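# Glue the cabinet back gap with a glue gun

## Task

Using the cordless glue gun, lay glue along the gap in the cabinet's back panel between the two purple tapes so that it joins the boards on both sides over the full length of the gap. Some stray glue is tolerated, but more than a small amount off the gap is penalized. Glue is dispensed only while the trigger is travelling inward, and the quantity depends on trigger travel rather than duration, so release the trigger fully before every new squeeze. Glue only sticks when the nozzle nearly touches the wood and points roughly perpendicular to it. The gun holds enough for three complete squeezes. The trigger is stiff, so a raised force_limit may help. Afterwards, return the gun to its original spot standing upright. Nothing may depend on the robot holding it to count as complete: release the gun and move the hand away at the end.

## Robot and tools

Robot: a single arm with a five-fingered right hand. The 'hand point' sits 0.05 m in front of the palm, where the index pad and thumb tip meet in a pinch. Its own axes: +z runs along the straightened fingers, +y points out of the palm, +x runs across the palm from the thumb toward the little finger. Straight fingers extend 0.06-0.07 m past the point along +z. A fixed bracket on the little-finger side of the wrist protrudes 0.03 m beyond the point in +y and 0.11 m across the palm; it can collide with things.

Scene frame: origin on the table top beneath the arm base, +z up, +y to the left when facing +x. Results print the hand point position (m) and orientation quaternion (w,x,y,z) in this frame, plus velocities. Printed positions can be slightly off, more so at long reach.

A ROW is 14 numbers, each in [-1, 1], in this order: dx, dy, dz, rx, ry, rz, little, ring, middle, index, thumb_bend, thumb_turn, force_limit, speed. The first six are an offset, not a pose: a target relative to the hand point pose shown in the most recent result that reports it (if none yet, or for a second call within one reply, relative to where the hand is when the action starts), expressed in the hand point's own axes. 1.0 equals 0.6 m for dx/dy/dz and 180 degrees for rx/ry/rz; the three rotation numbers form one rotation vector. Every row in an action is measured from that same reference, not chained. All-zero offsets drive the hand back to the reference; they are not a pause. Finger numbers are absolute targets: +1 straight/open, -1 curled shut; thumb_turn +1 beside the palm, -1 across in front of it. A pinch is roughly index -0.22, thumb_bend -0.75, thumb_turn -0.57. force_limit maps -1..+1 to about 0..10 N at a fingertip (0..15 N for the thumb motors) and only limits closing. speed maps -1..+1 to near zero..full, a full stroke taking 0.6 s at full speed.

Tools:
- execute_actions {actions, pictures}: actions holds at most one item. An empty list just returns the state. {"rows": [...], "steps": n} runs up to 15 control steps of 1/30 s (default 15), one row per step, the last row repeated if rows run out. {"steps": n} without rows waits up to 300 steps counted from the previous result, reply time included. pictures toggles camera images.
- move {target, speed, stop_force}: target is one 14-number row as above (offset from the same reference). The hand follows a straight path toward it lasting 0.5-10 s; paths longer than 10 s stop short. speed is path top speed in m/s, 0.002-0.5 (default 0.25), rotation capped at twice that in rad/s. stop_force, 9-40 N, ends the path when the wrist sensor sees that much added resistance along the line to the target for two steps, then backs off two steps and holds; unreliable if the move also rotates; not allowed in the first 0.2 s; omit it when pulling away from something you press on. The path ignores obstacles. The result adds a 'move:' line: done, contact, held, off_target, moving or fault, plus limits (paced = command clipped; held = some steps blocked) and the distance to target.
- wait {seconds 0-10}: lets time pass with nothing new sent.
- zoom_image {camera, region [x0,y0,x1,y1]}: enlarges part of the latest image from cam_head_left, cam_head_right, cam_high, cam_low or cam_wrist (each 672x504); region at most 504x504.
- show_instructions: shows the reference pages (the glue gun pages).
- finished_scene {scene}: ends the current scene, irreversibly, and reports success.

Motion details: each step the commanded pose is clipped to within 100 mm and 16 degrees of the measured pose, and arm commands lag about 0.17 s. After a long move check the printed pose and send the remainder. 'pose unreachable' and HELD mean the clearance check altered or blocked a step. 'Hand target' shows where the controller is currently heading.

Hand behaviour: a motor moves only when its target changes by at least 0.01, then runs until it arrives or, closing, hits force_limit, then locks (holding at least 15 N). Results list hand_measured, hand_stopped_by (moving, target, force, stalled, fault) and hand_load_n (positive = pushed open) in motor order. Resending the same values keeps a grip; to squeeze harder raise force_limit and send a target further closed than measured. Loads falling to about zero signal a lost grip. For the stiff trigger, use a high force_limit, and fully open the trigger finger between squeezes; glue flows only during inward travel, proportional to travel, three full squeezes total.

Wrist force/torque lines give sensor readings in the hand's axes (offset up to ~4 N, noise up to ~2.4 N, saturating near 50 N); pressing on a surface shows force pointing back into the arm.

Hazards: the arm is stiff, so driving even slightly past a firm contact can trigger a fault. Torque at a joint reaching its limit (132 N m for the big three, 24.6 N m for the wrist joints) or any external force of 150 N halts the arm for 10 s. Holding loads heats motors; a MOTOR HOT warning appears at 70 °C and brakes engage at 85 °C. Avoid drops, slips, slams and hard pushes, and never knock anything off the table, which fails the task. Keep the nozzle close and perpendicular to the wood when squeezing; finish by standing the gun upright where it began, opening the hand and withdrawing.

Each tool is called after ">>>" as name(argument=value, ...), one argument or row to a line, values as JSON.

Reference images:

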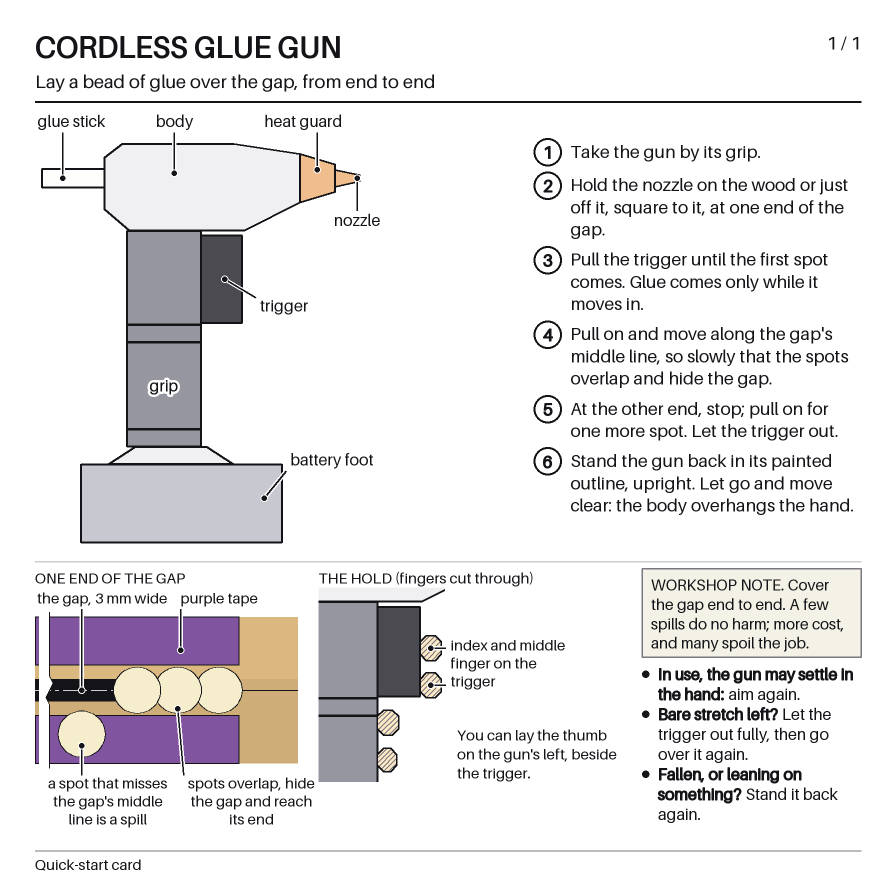

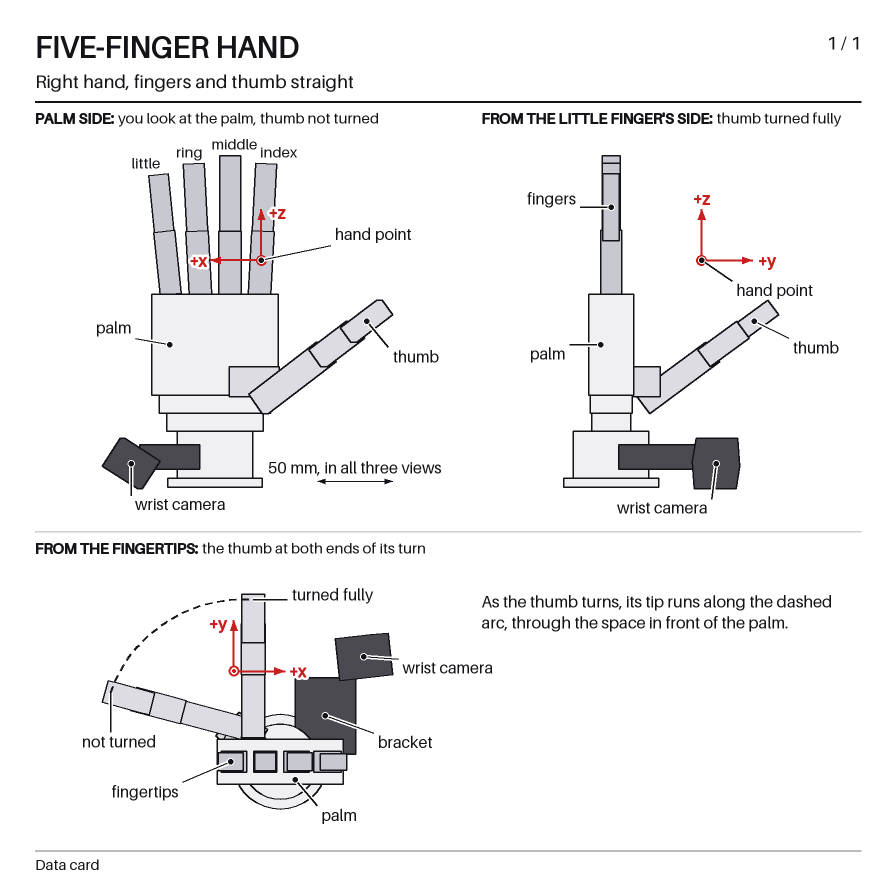

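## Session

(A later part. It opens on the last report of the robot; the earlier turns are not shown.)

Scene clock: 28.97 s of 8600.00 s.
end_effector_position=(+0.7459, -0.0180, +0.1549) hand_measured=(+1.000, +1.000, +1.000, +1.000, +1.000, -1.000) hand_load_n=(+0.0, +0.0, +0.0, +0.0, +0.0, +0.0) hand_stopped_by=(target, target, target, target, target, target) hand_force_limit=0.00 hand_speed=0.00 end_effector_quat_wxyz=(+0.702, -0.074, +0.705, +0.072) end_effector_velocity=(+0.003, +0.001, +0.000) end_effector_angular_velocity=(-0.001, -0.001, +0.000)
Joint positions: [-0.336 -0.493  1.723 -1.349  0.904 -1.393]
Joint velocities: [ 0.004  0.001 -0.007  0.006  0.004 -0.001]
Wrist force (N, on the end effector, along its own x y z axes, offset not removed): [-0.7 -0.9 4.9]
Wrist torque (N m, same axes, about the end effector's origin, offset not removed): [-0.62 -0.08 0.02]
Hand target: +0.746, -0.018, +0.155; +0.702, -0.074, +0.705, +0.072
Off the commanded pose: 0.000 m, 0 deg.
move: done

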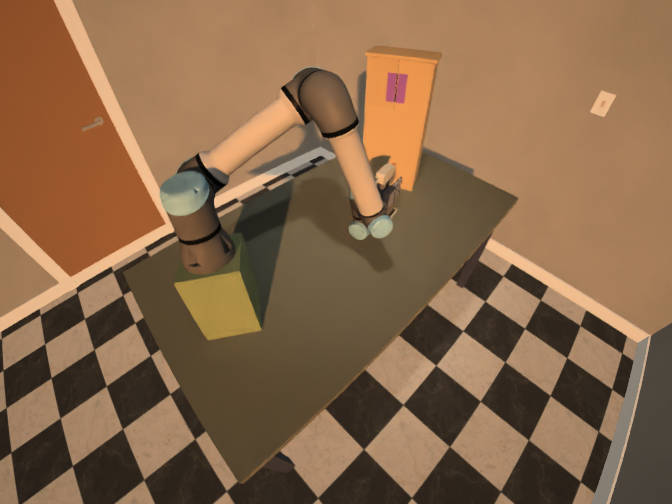

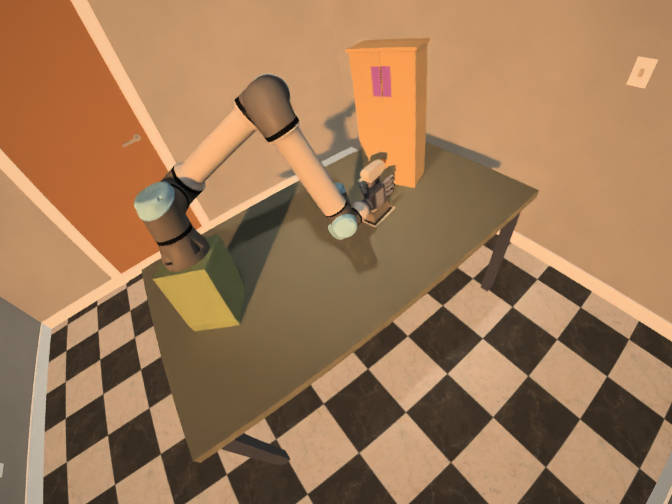

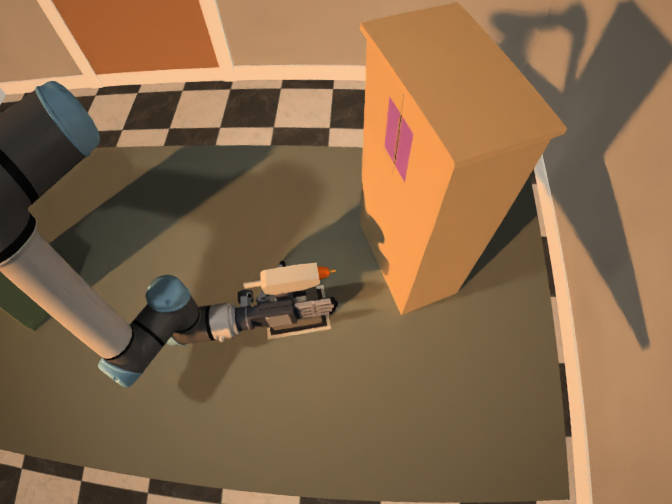

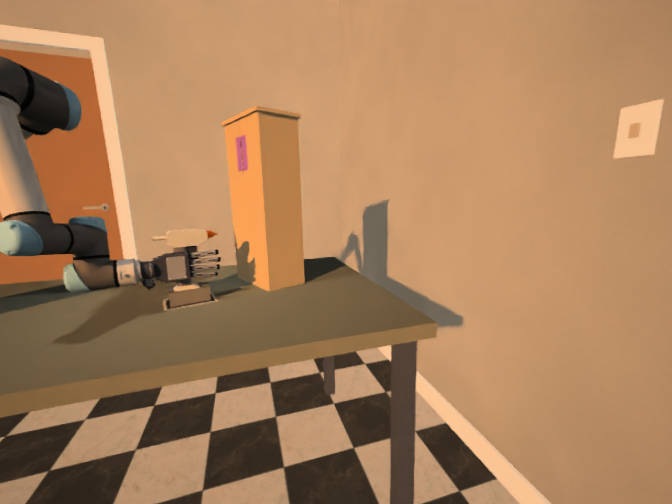

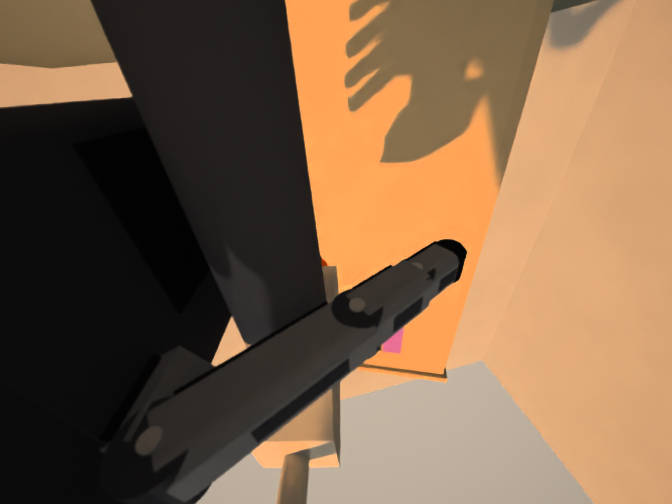

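Closing all fingers lightly first to find the contacts.

>>> move(
  target=[0,0.004,0,0,0,0,-0.9,-0.9,-0.9,-0.9,-0.9,-1,-0.75,-0.7],
  speed=0.01,
)

>>> move(
  target=[0,0,0,0,0,0,-1,-1,-0.9,-0.9,-1,-1,1,-0.8],
)

>>> zoom_image(
  camera="cam_high",
  region=[190,240,350,360],
)

>>> zoom_image(
  camera="cam_low",
  region=[100,210,260,330],
)

Scene clock: 37.67 s of 8600.00 s.
end_effector_position=(+0.7454, -0.0156, +0.1549) hand_measured=(-0.714, -0.698, -0.198, -0.182, -0.702, -1.000) hand_load_n=(+1.5, +0.0, +2.0, +0.5, +2.0, +0.0) hand_stopped_by=(force, force, force, force, moving, target) hand_force_limit=-0.75 hand_speed=-0.70 end_effector_quat_wxyz=(+0.702, -0.074, +0.704, +0.072) end_effector_velocity=(-0.000, -0.000, -0.000) end_effector_angular_velocity=(+0.000, +0.001, +0.000)
Joint positions: [-0.332 -0.494  1.726 -1.35   0.908 -1.394]
Joint velocities: [-0.     0.     0.    -0.    -0.001 -0.   ]
Wrist force (N, on the end effector, along its own x y z axes, offset not removed): [-0.4 -0.7 -0.5]
Wrist torque (N m, same axes, about the end effector's origin, offset not removed): [-0.12 -0.14 -0.07]
Hand target: +0.745, -0.016, +0.155; +0.702, -0.074, +0.705, +0.072
Off the commanded pose: 0.000 m, 0 deg.
After step 90, 0.20 s passed at rest.
move: moving (no rest 5 s after the path's end)

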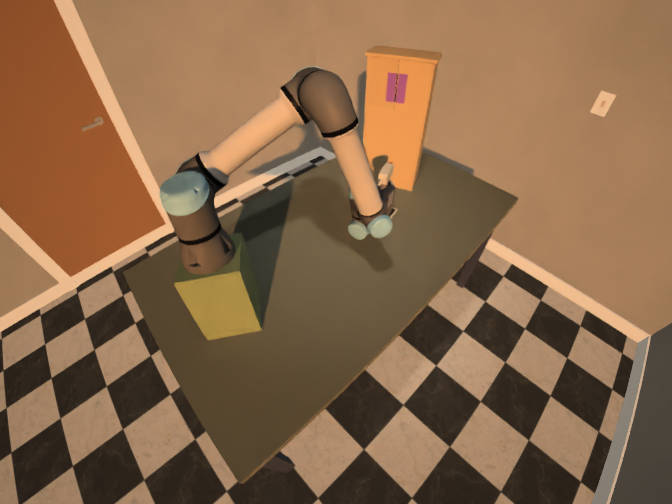

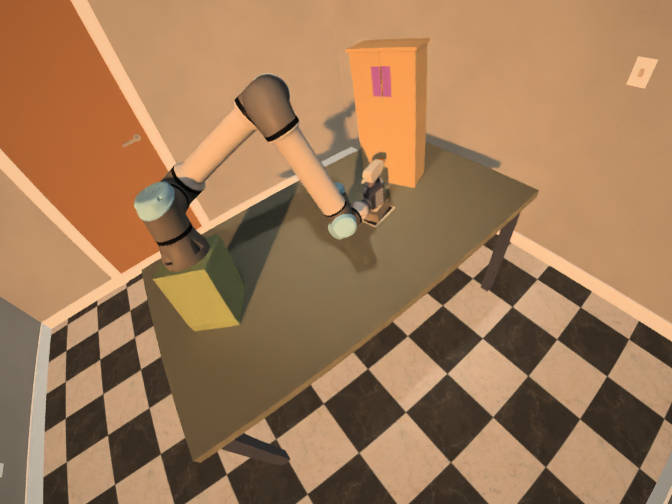

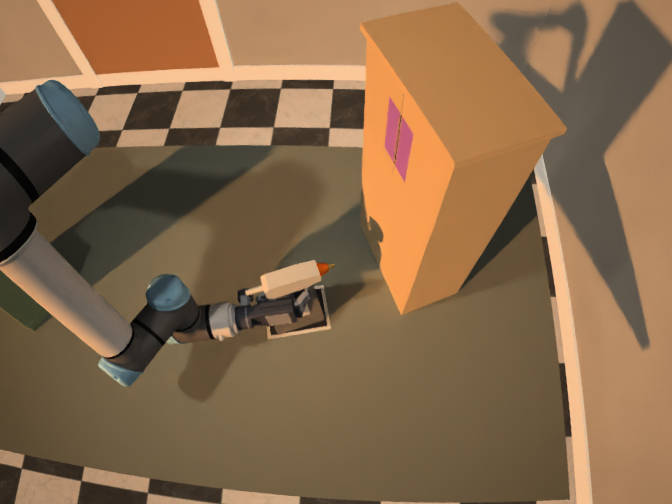

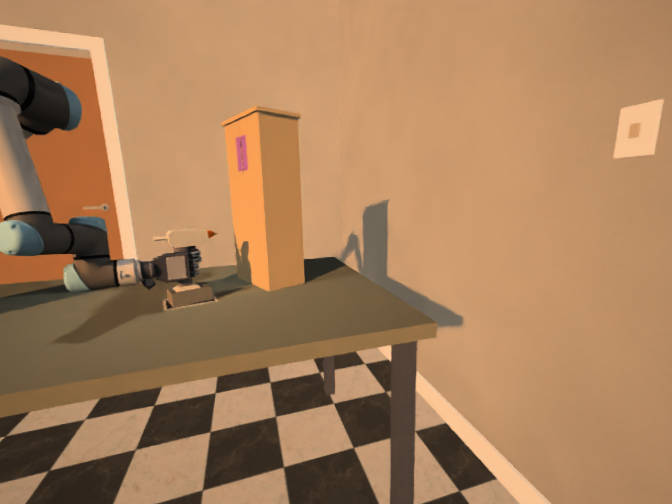

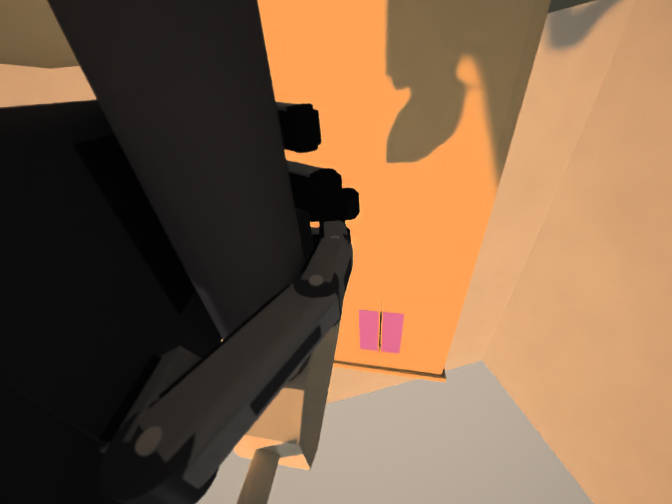

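Scene clock: 39.47 s of 8600.00 s.
end_effector_position=(+0.7454, -0.0156, +0.1549) hand_measured=(-0.766, -0.756, -0.198, -0.182, -0.980, -1.000) hand_load_n=(+10.0, +11.0, +2.0, +0.5, +13.0, +4.0) hand_stopped_by=(force, force, force, force, stalled, target) hand_force_limit=1.00 hand_speed=-0.80 end_effector_quat_wxyz=(+0.702, -0.074, +0.704, +0.072) end_effector_velocity=(-0.000, +0.000, -0.000) end_effector_angular_velocity=(+0.000, +0.001, +0.001)
Joint positions: [-0.332 -0.494  1.726 -1.35   0.908 -1.394]
Joint velocities: [ 0.     0.    -0.     0.001 -0.001  0.   ]
Wrist force (N, on the end effector, along its own x y z axes, offset not removed): [-4.6 -2.5 6.4]
Wrist torque (N m, same axes, about the end effector's origin, offset not removed): [-0.58 -0.58 -0.63]
Hand target: +0.745, -0.016, +0.155; +0.702, -0.074, +0.704, +0.072
Off the commanded pose: 0.000 m, 0 deg.
move: done

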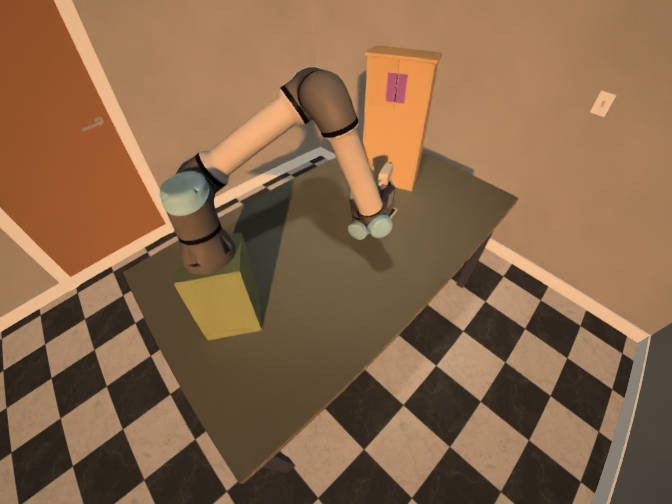

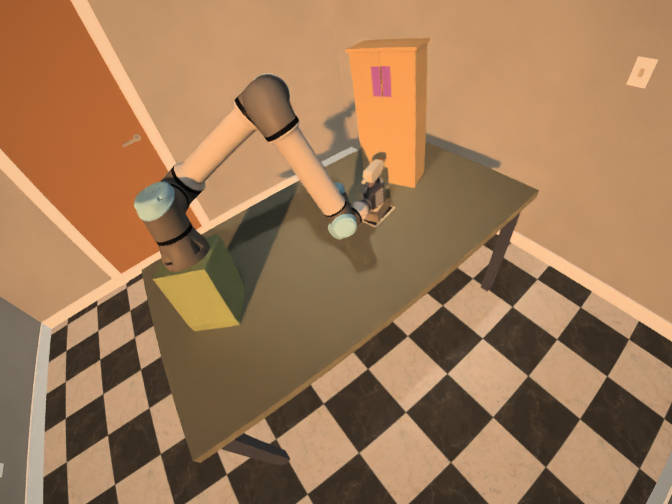

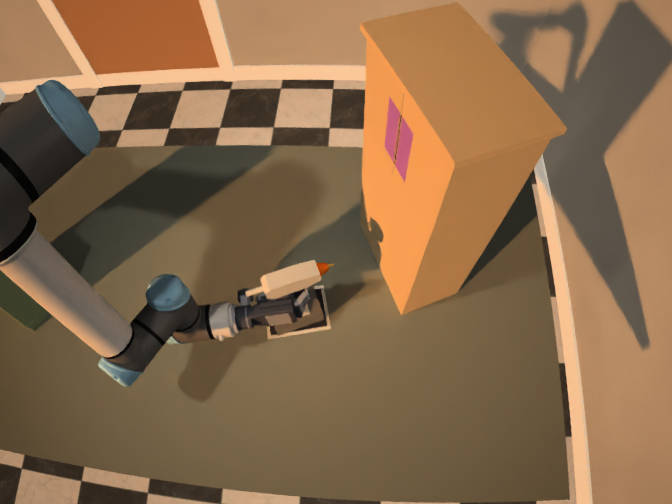

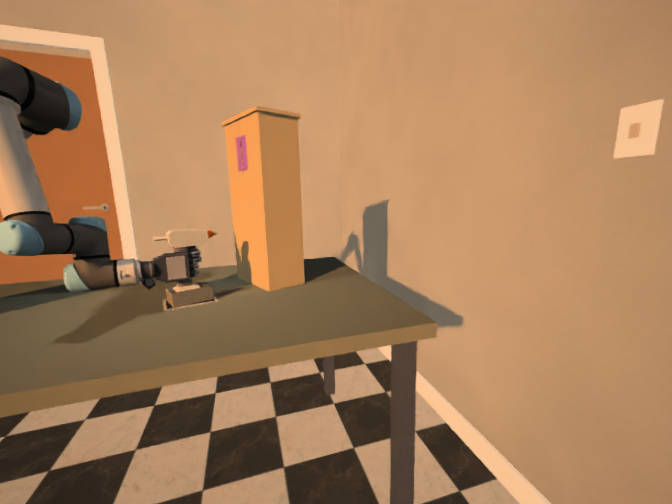

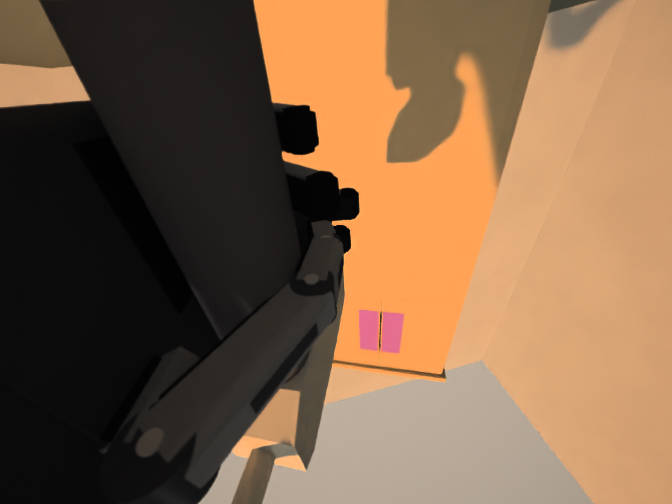

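Region (190, 240, 350, 360) of cam_high's 672x504 image, scaled by 3.150, with more detail than that image has; it fills the top 378 rows of this view, and the rest is white.

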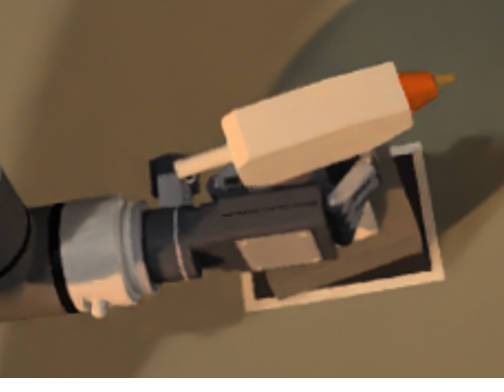

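Region (100, 210, 260, 330) of cam_low's 672x504 image, scaled by 3.150, with more detail than that image has; it fills the top 378 rows of this view, and the rest is white.

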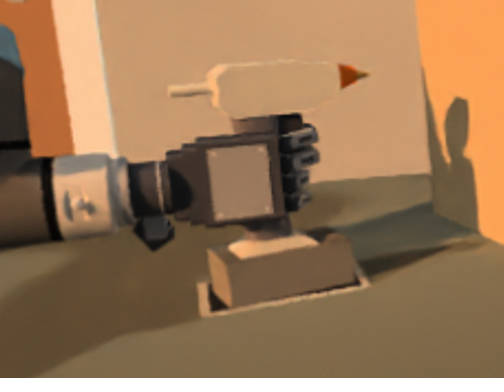

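>>> move(
  target=[-0.4,0,0,0,0,0,-1,-1,-0.9,-0.9,-1,-1,1,-0.8],
  speed=0.15,
)

>>> move(
  target=[0,0.05,0.1,0,0,0,-1,-1,-0.9,-0.9,-1,-1,1,-0.8],
  speed=0.1,
)

>>> zoom_image(
  camera="cam_high",
  region=[260,80,460,230],
)

>>> zoom_image(
  camera="cam_low",
  region=[140,110,300,230],
)

>>> zoom_image(
  camera="cam_head_left",
  region=[340,50,460,140],
)

Scene clock: 45.13 s of 8600.00 s.
end_effector_position=(+0.7465, -0.0153, +0.3945) hand_measured=(-0.766, -0.756, -0.198, -0.182, -0.980, -1.000) hand_load_n=(+5.5, +9.5, +1.0, +1.5, +11.0, +6.5) hand_stopped_by=(force, force, force, force, stalled, target) hand_force_limit=1.00 hand_speed=-0.80 end_effector_quat_wxyz=(+0.702, -0.074, +0.704, +0.072) end_effector_velocity=(-0.001, +0.000, +0.002) end_effector_angular_velocity=(-0.000, +0.003, +0.001)
Joint positions: [-0.398 -1.     1.829 -0.953  0.843 -1.383]
Joint velocities: [-0.002 -0.006  0.001  0.009 -0.003 -0.002]
Wrist force (N, on the end effector, along its own x y z axes, offset not removed): [6.7 -8.1 0.3]
Wrist torque (N m, same axes, about the end effector's origin, offset not removed): [-1.24 -0.02 -0.06]
Hand target: +0.746, -0.015, +0.395; +0.702, -0.074, +0.705, +0.072
Off the commanded pose: 0.001 m, 0 deg.
After step 90, 0.50 s passed at rest.
move: done

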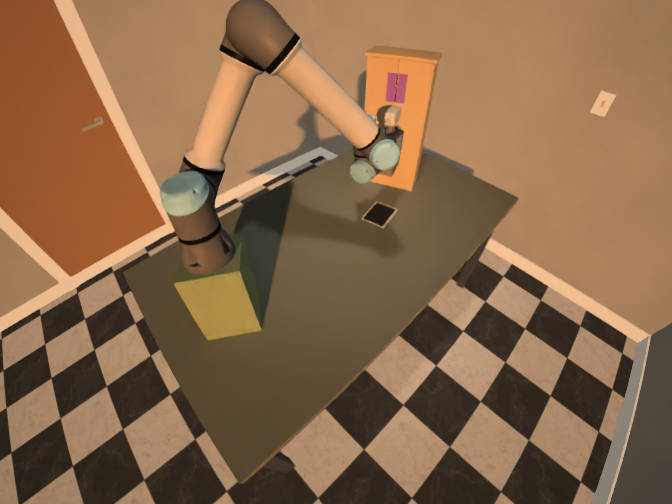

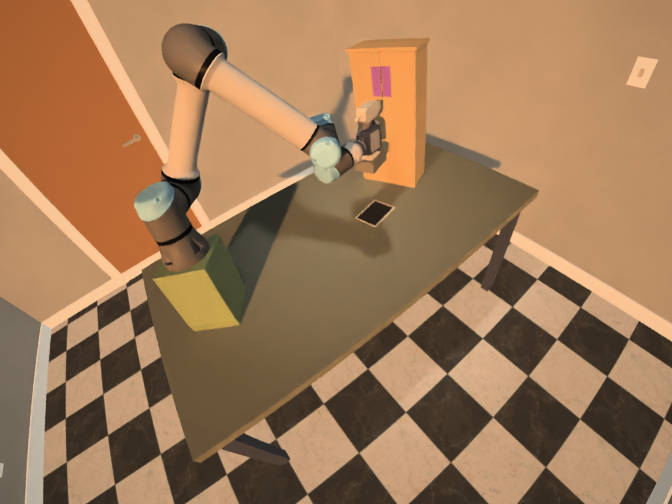

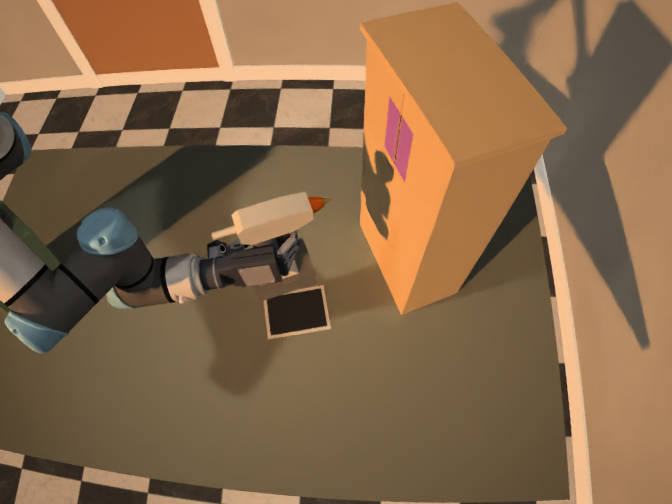

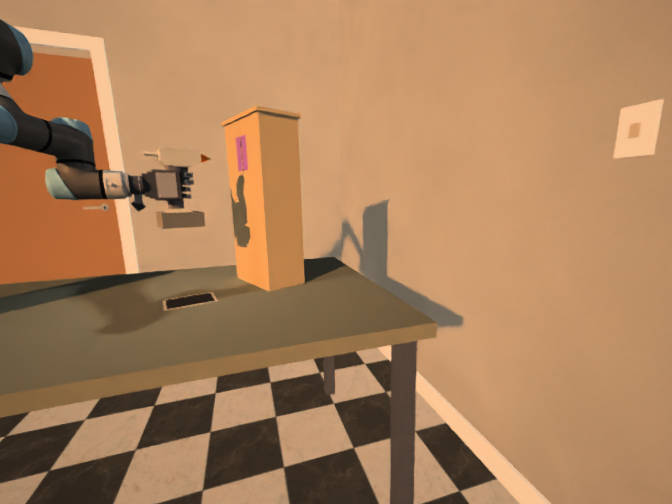

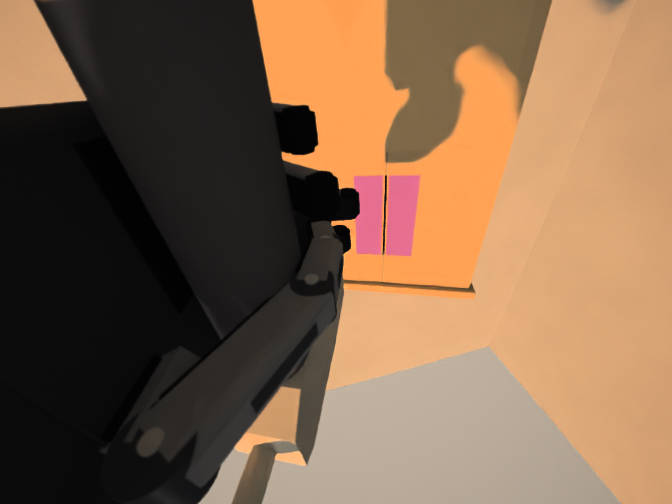

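Scene clock: 46.33 s of 8600.00 s.
end_effector_position=(+0.7987, +0.0263, +0.3942) hand_measured=(-0.766, -0.756, -0.198, -0.182, -0.980, -1.000) hand_load_n=(+5.5, +9.5, +1.0, +1.5, +11.0, +6.5) hand_stopped_by=(force, force, force, force, stalled, target) hand_force_limit=1.00 hand_speed=-0.80 end_effector_quat_wxyz=(+0.702, -0.074, +0.704, +0.072) end_effector_velocity=(+0.002, +0.001, -0.001) end_effector_angular_velocity=(+0.001, +0.002, -0.002)
Joint positions: [-0.284 -0.941  1.686 -0.859  0.956 -1.4  ]
Joint velocities: [ 0.004  0.003 -0.006  0.005  0.006 -0.001]
Wrist force (N, on the end effector, along its own x y z axes, offset not removed): [10.7 1.1 -1.4]
Wrist torque (N m, same axes, about the end effector's origin, offset not removed): [0.11 -0.62 0.28]
Hand target: +0.799, +0.026, +0.394; +0.702, -0.074, +0.704, +0.072
Off the commanded pose: 0.000 m, 0 deg.
move: done

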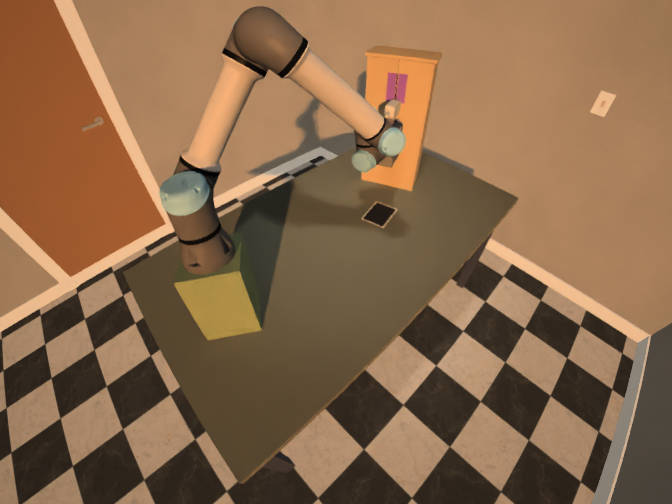

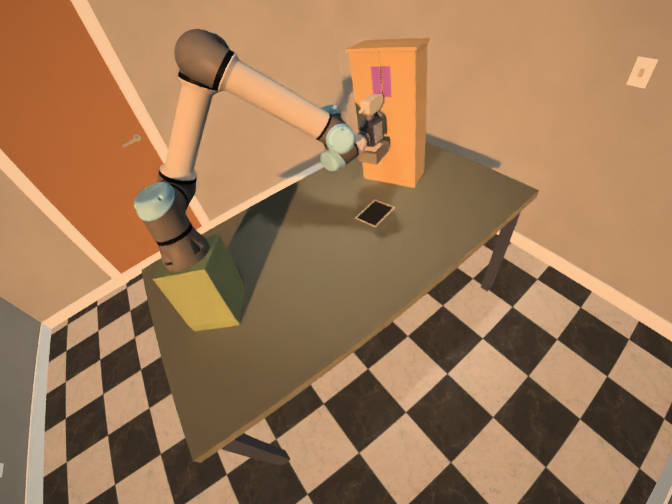

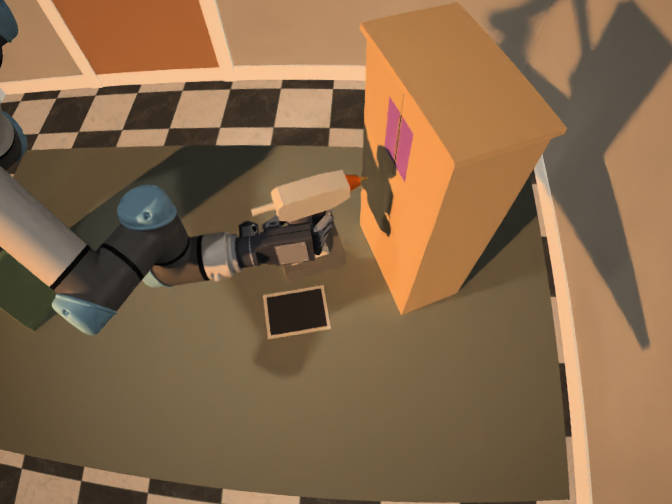

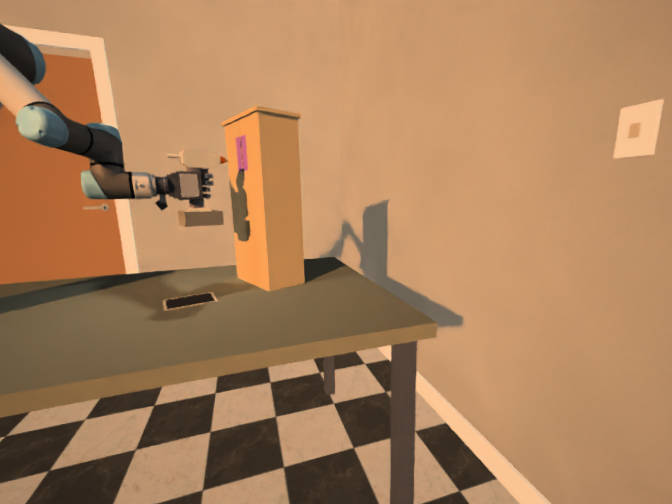

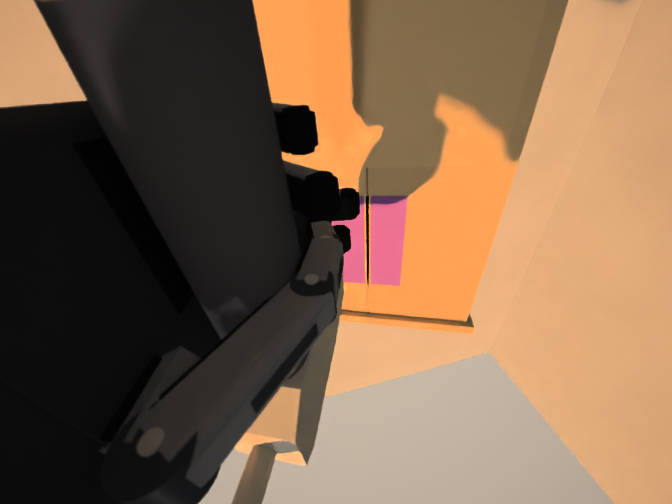

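Region (260, 80, 460, 230) of cam_high's 672x504 image, scaled by 2.520, with more detail than that image has; it fills the top 378 rows of this view, and the rest is white.

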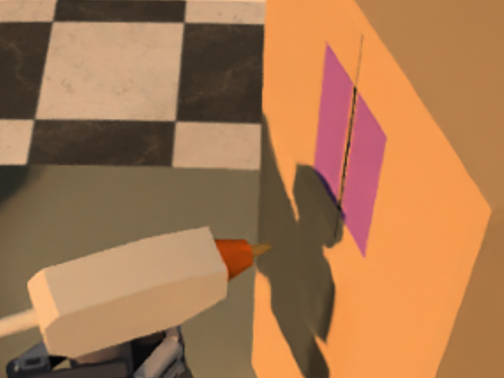

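Region (140, 110, 300, 230) of cam_low's 672x504 image, scaled by 3.150, with more detail than that image has; it fills the top 378 rows of this view, and the rest is white.

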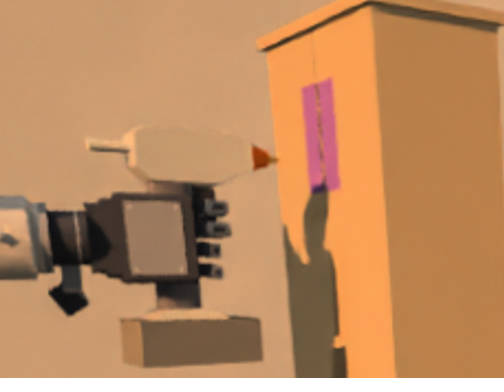

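Region (340, 50, 460, 140) of cam_head_left's 672x504 image, scaled by 4.200, with more detail than that image has; it fills the top 378 rows of this view, and the rest is white.

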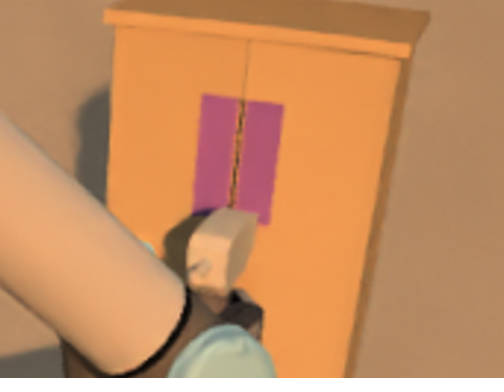

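>>> move(
  target=[0.04,0.058,0.063,0,0,0,-0.98,-0.98,-0.24,-0.23,-1,-1,1,-0.9],
  speed=0.06,
)

>>> zoom_image(
  camera="cam_high",
  region=[350,130,430,190],
)

>>> zoom_image(
  camera="cam_low",
  region=[200,130,280,190],
)

>>> zoom_image(
  camera="cam_head_right",
  region=[340,60,420,120],
)

Scene clock: 53.00 s of 8600.00 s.
end_effector_position=(+0.8282, +0.0679, +0.3702) hand_measured=(-0.780, -0.760, -0.236, -0.228, -0.980, -1.000) hand_load_n=(+10.0, +9.5, +8.0, +4.0, +12.0, +6.0) hand_stopped_by=(force, force, target, target, stalled, target) hand_force_limit=1.00 hand_speed=-0.90 end_effector_quat_wxyz=(+0.702, -0.074, +0.704, +0.072) end_effector_velocity=(+0.002, +0.001, +0.000) end_effector_angular_velocity=(-0.001, -0.002, +0.000)
Joint positions: [-0.191 -0.869  1.606 -0.845  1.049 -1.412]
Joint velocities: [ 0.003  0.003 -0.005  0.     0.004 -0.001]
Wrist force (N, on the end effector, along its own x y z axes, offset not removed): [8.8 0.7 -2.0]
Wrist torque (N m, same axes, about the end effector's origin, offset not removed): [0.42 -0.23 0.35]
Hand target: +0.828, +0.068, +0.370; +0.702, -0.074, +0.704, +0.072
Off the commanded pose: 0.000 m, 0 deg.
After step 90, 2.27 s passed at rest.
move: done

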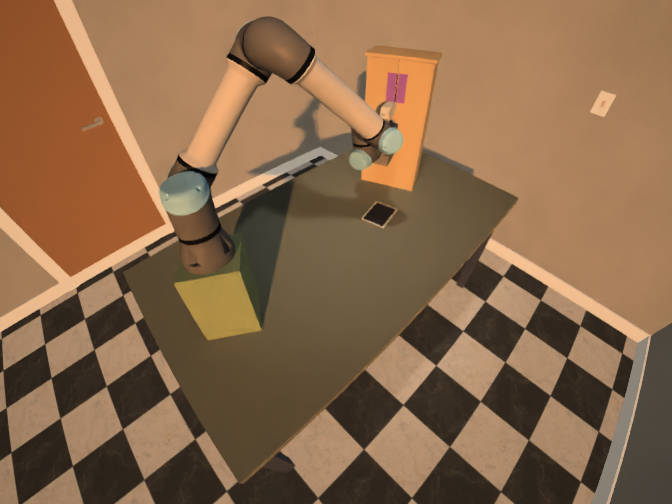

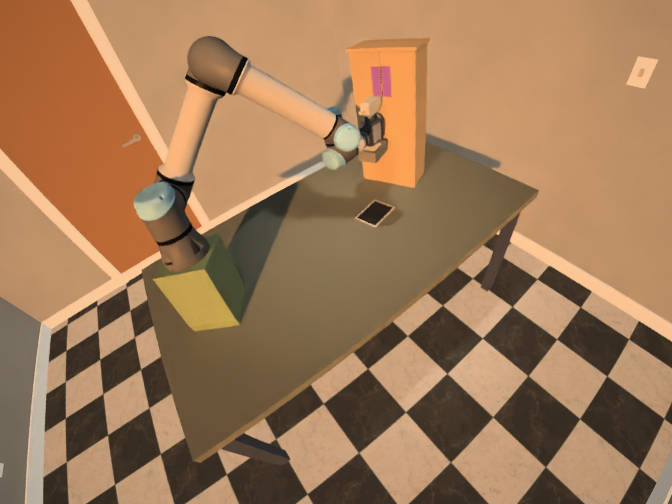

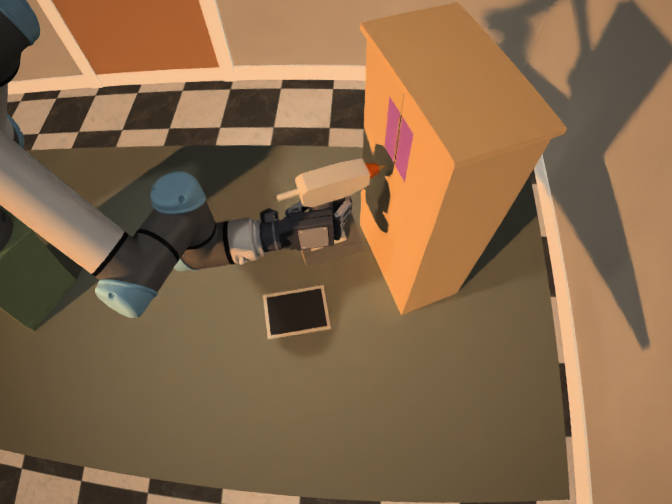

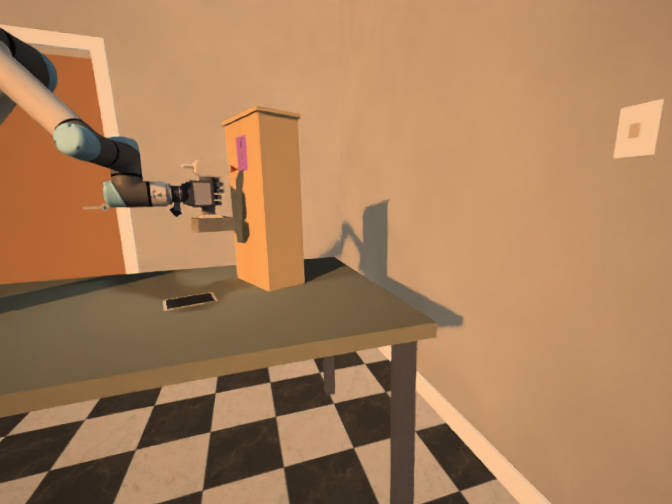

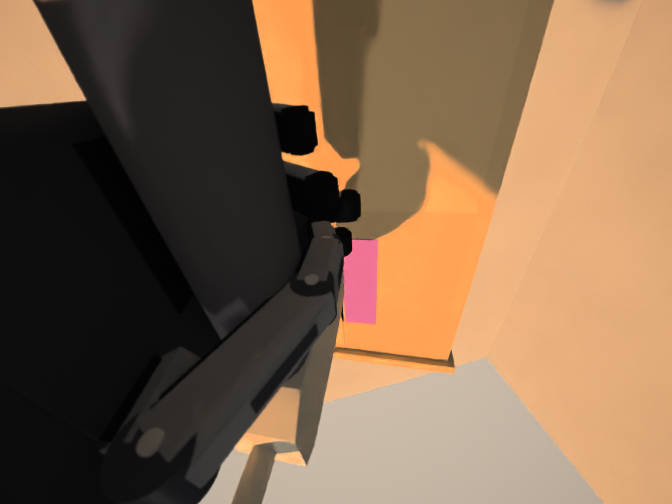

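Region (350, 130, 430, 190) of cam_high's 672x504 image, scaled by 6.300, with more detail than that image has; it fills the top 378 rows of this view, and the rest is white.

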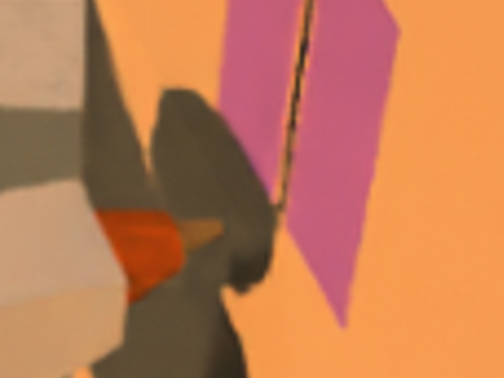

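Region (200, 130, 280, 190) of cam_low's 672x504 image, scaled by 6.300, with more detail than that image has; it fills the top 378 rows of this view, and the rest is white.

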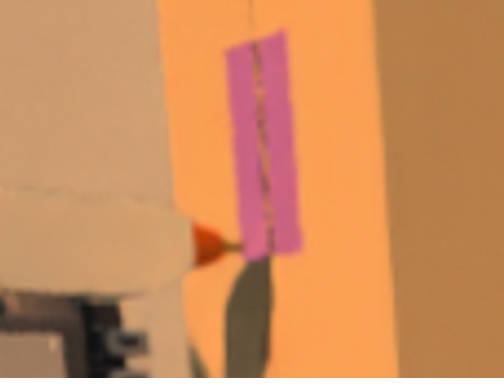

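Region (340, 60, 420, 120) of cam_head_right's 672x504 image, scaled by 6.300, with more detail than that image has; it fills the top 378 rows of this view, and the rest is white.

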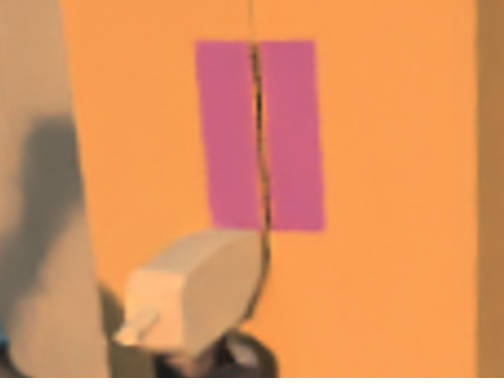

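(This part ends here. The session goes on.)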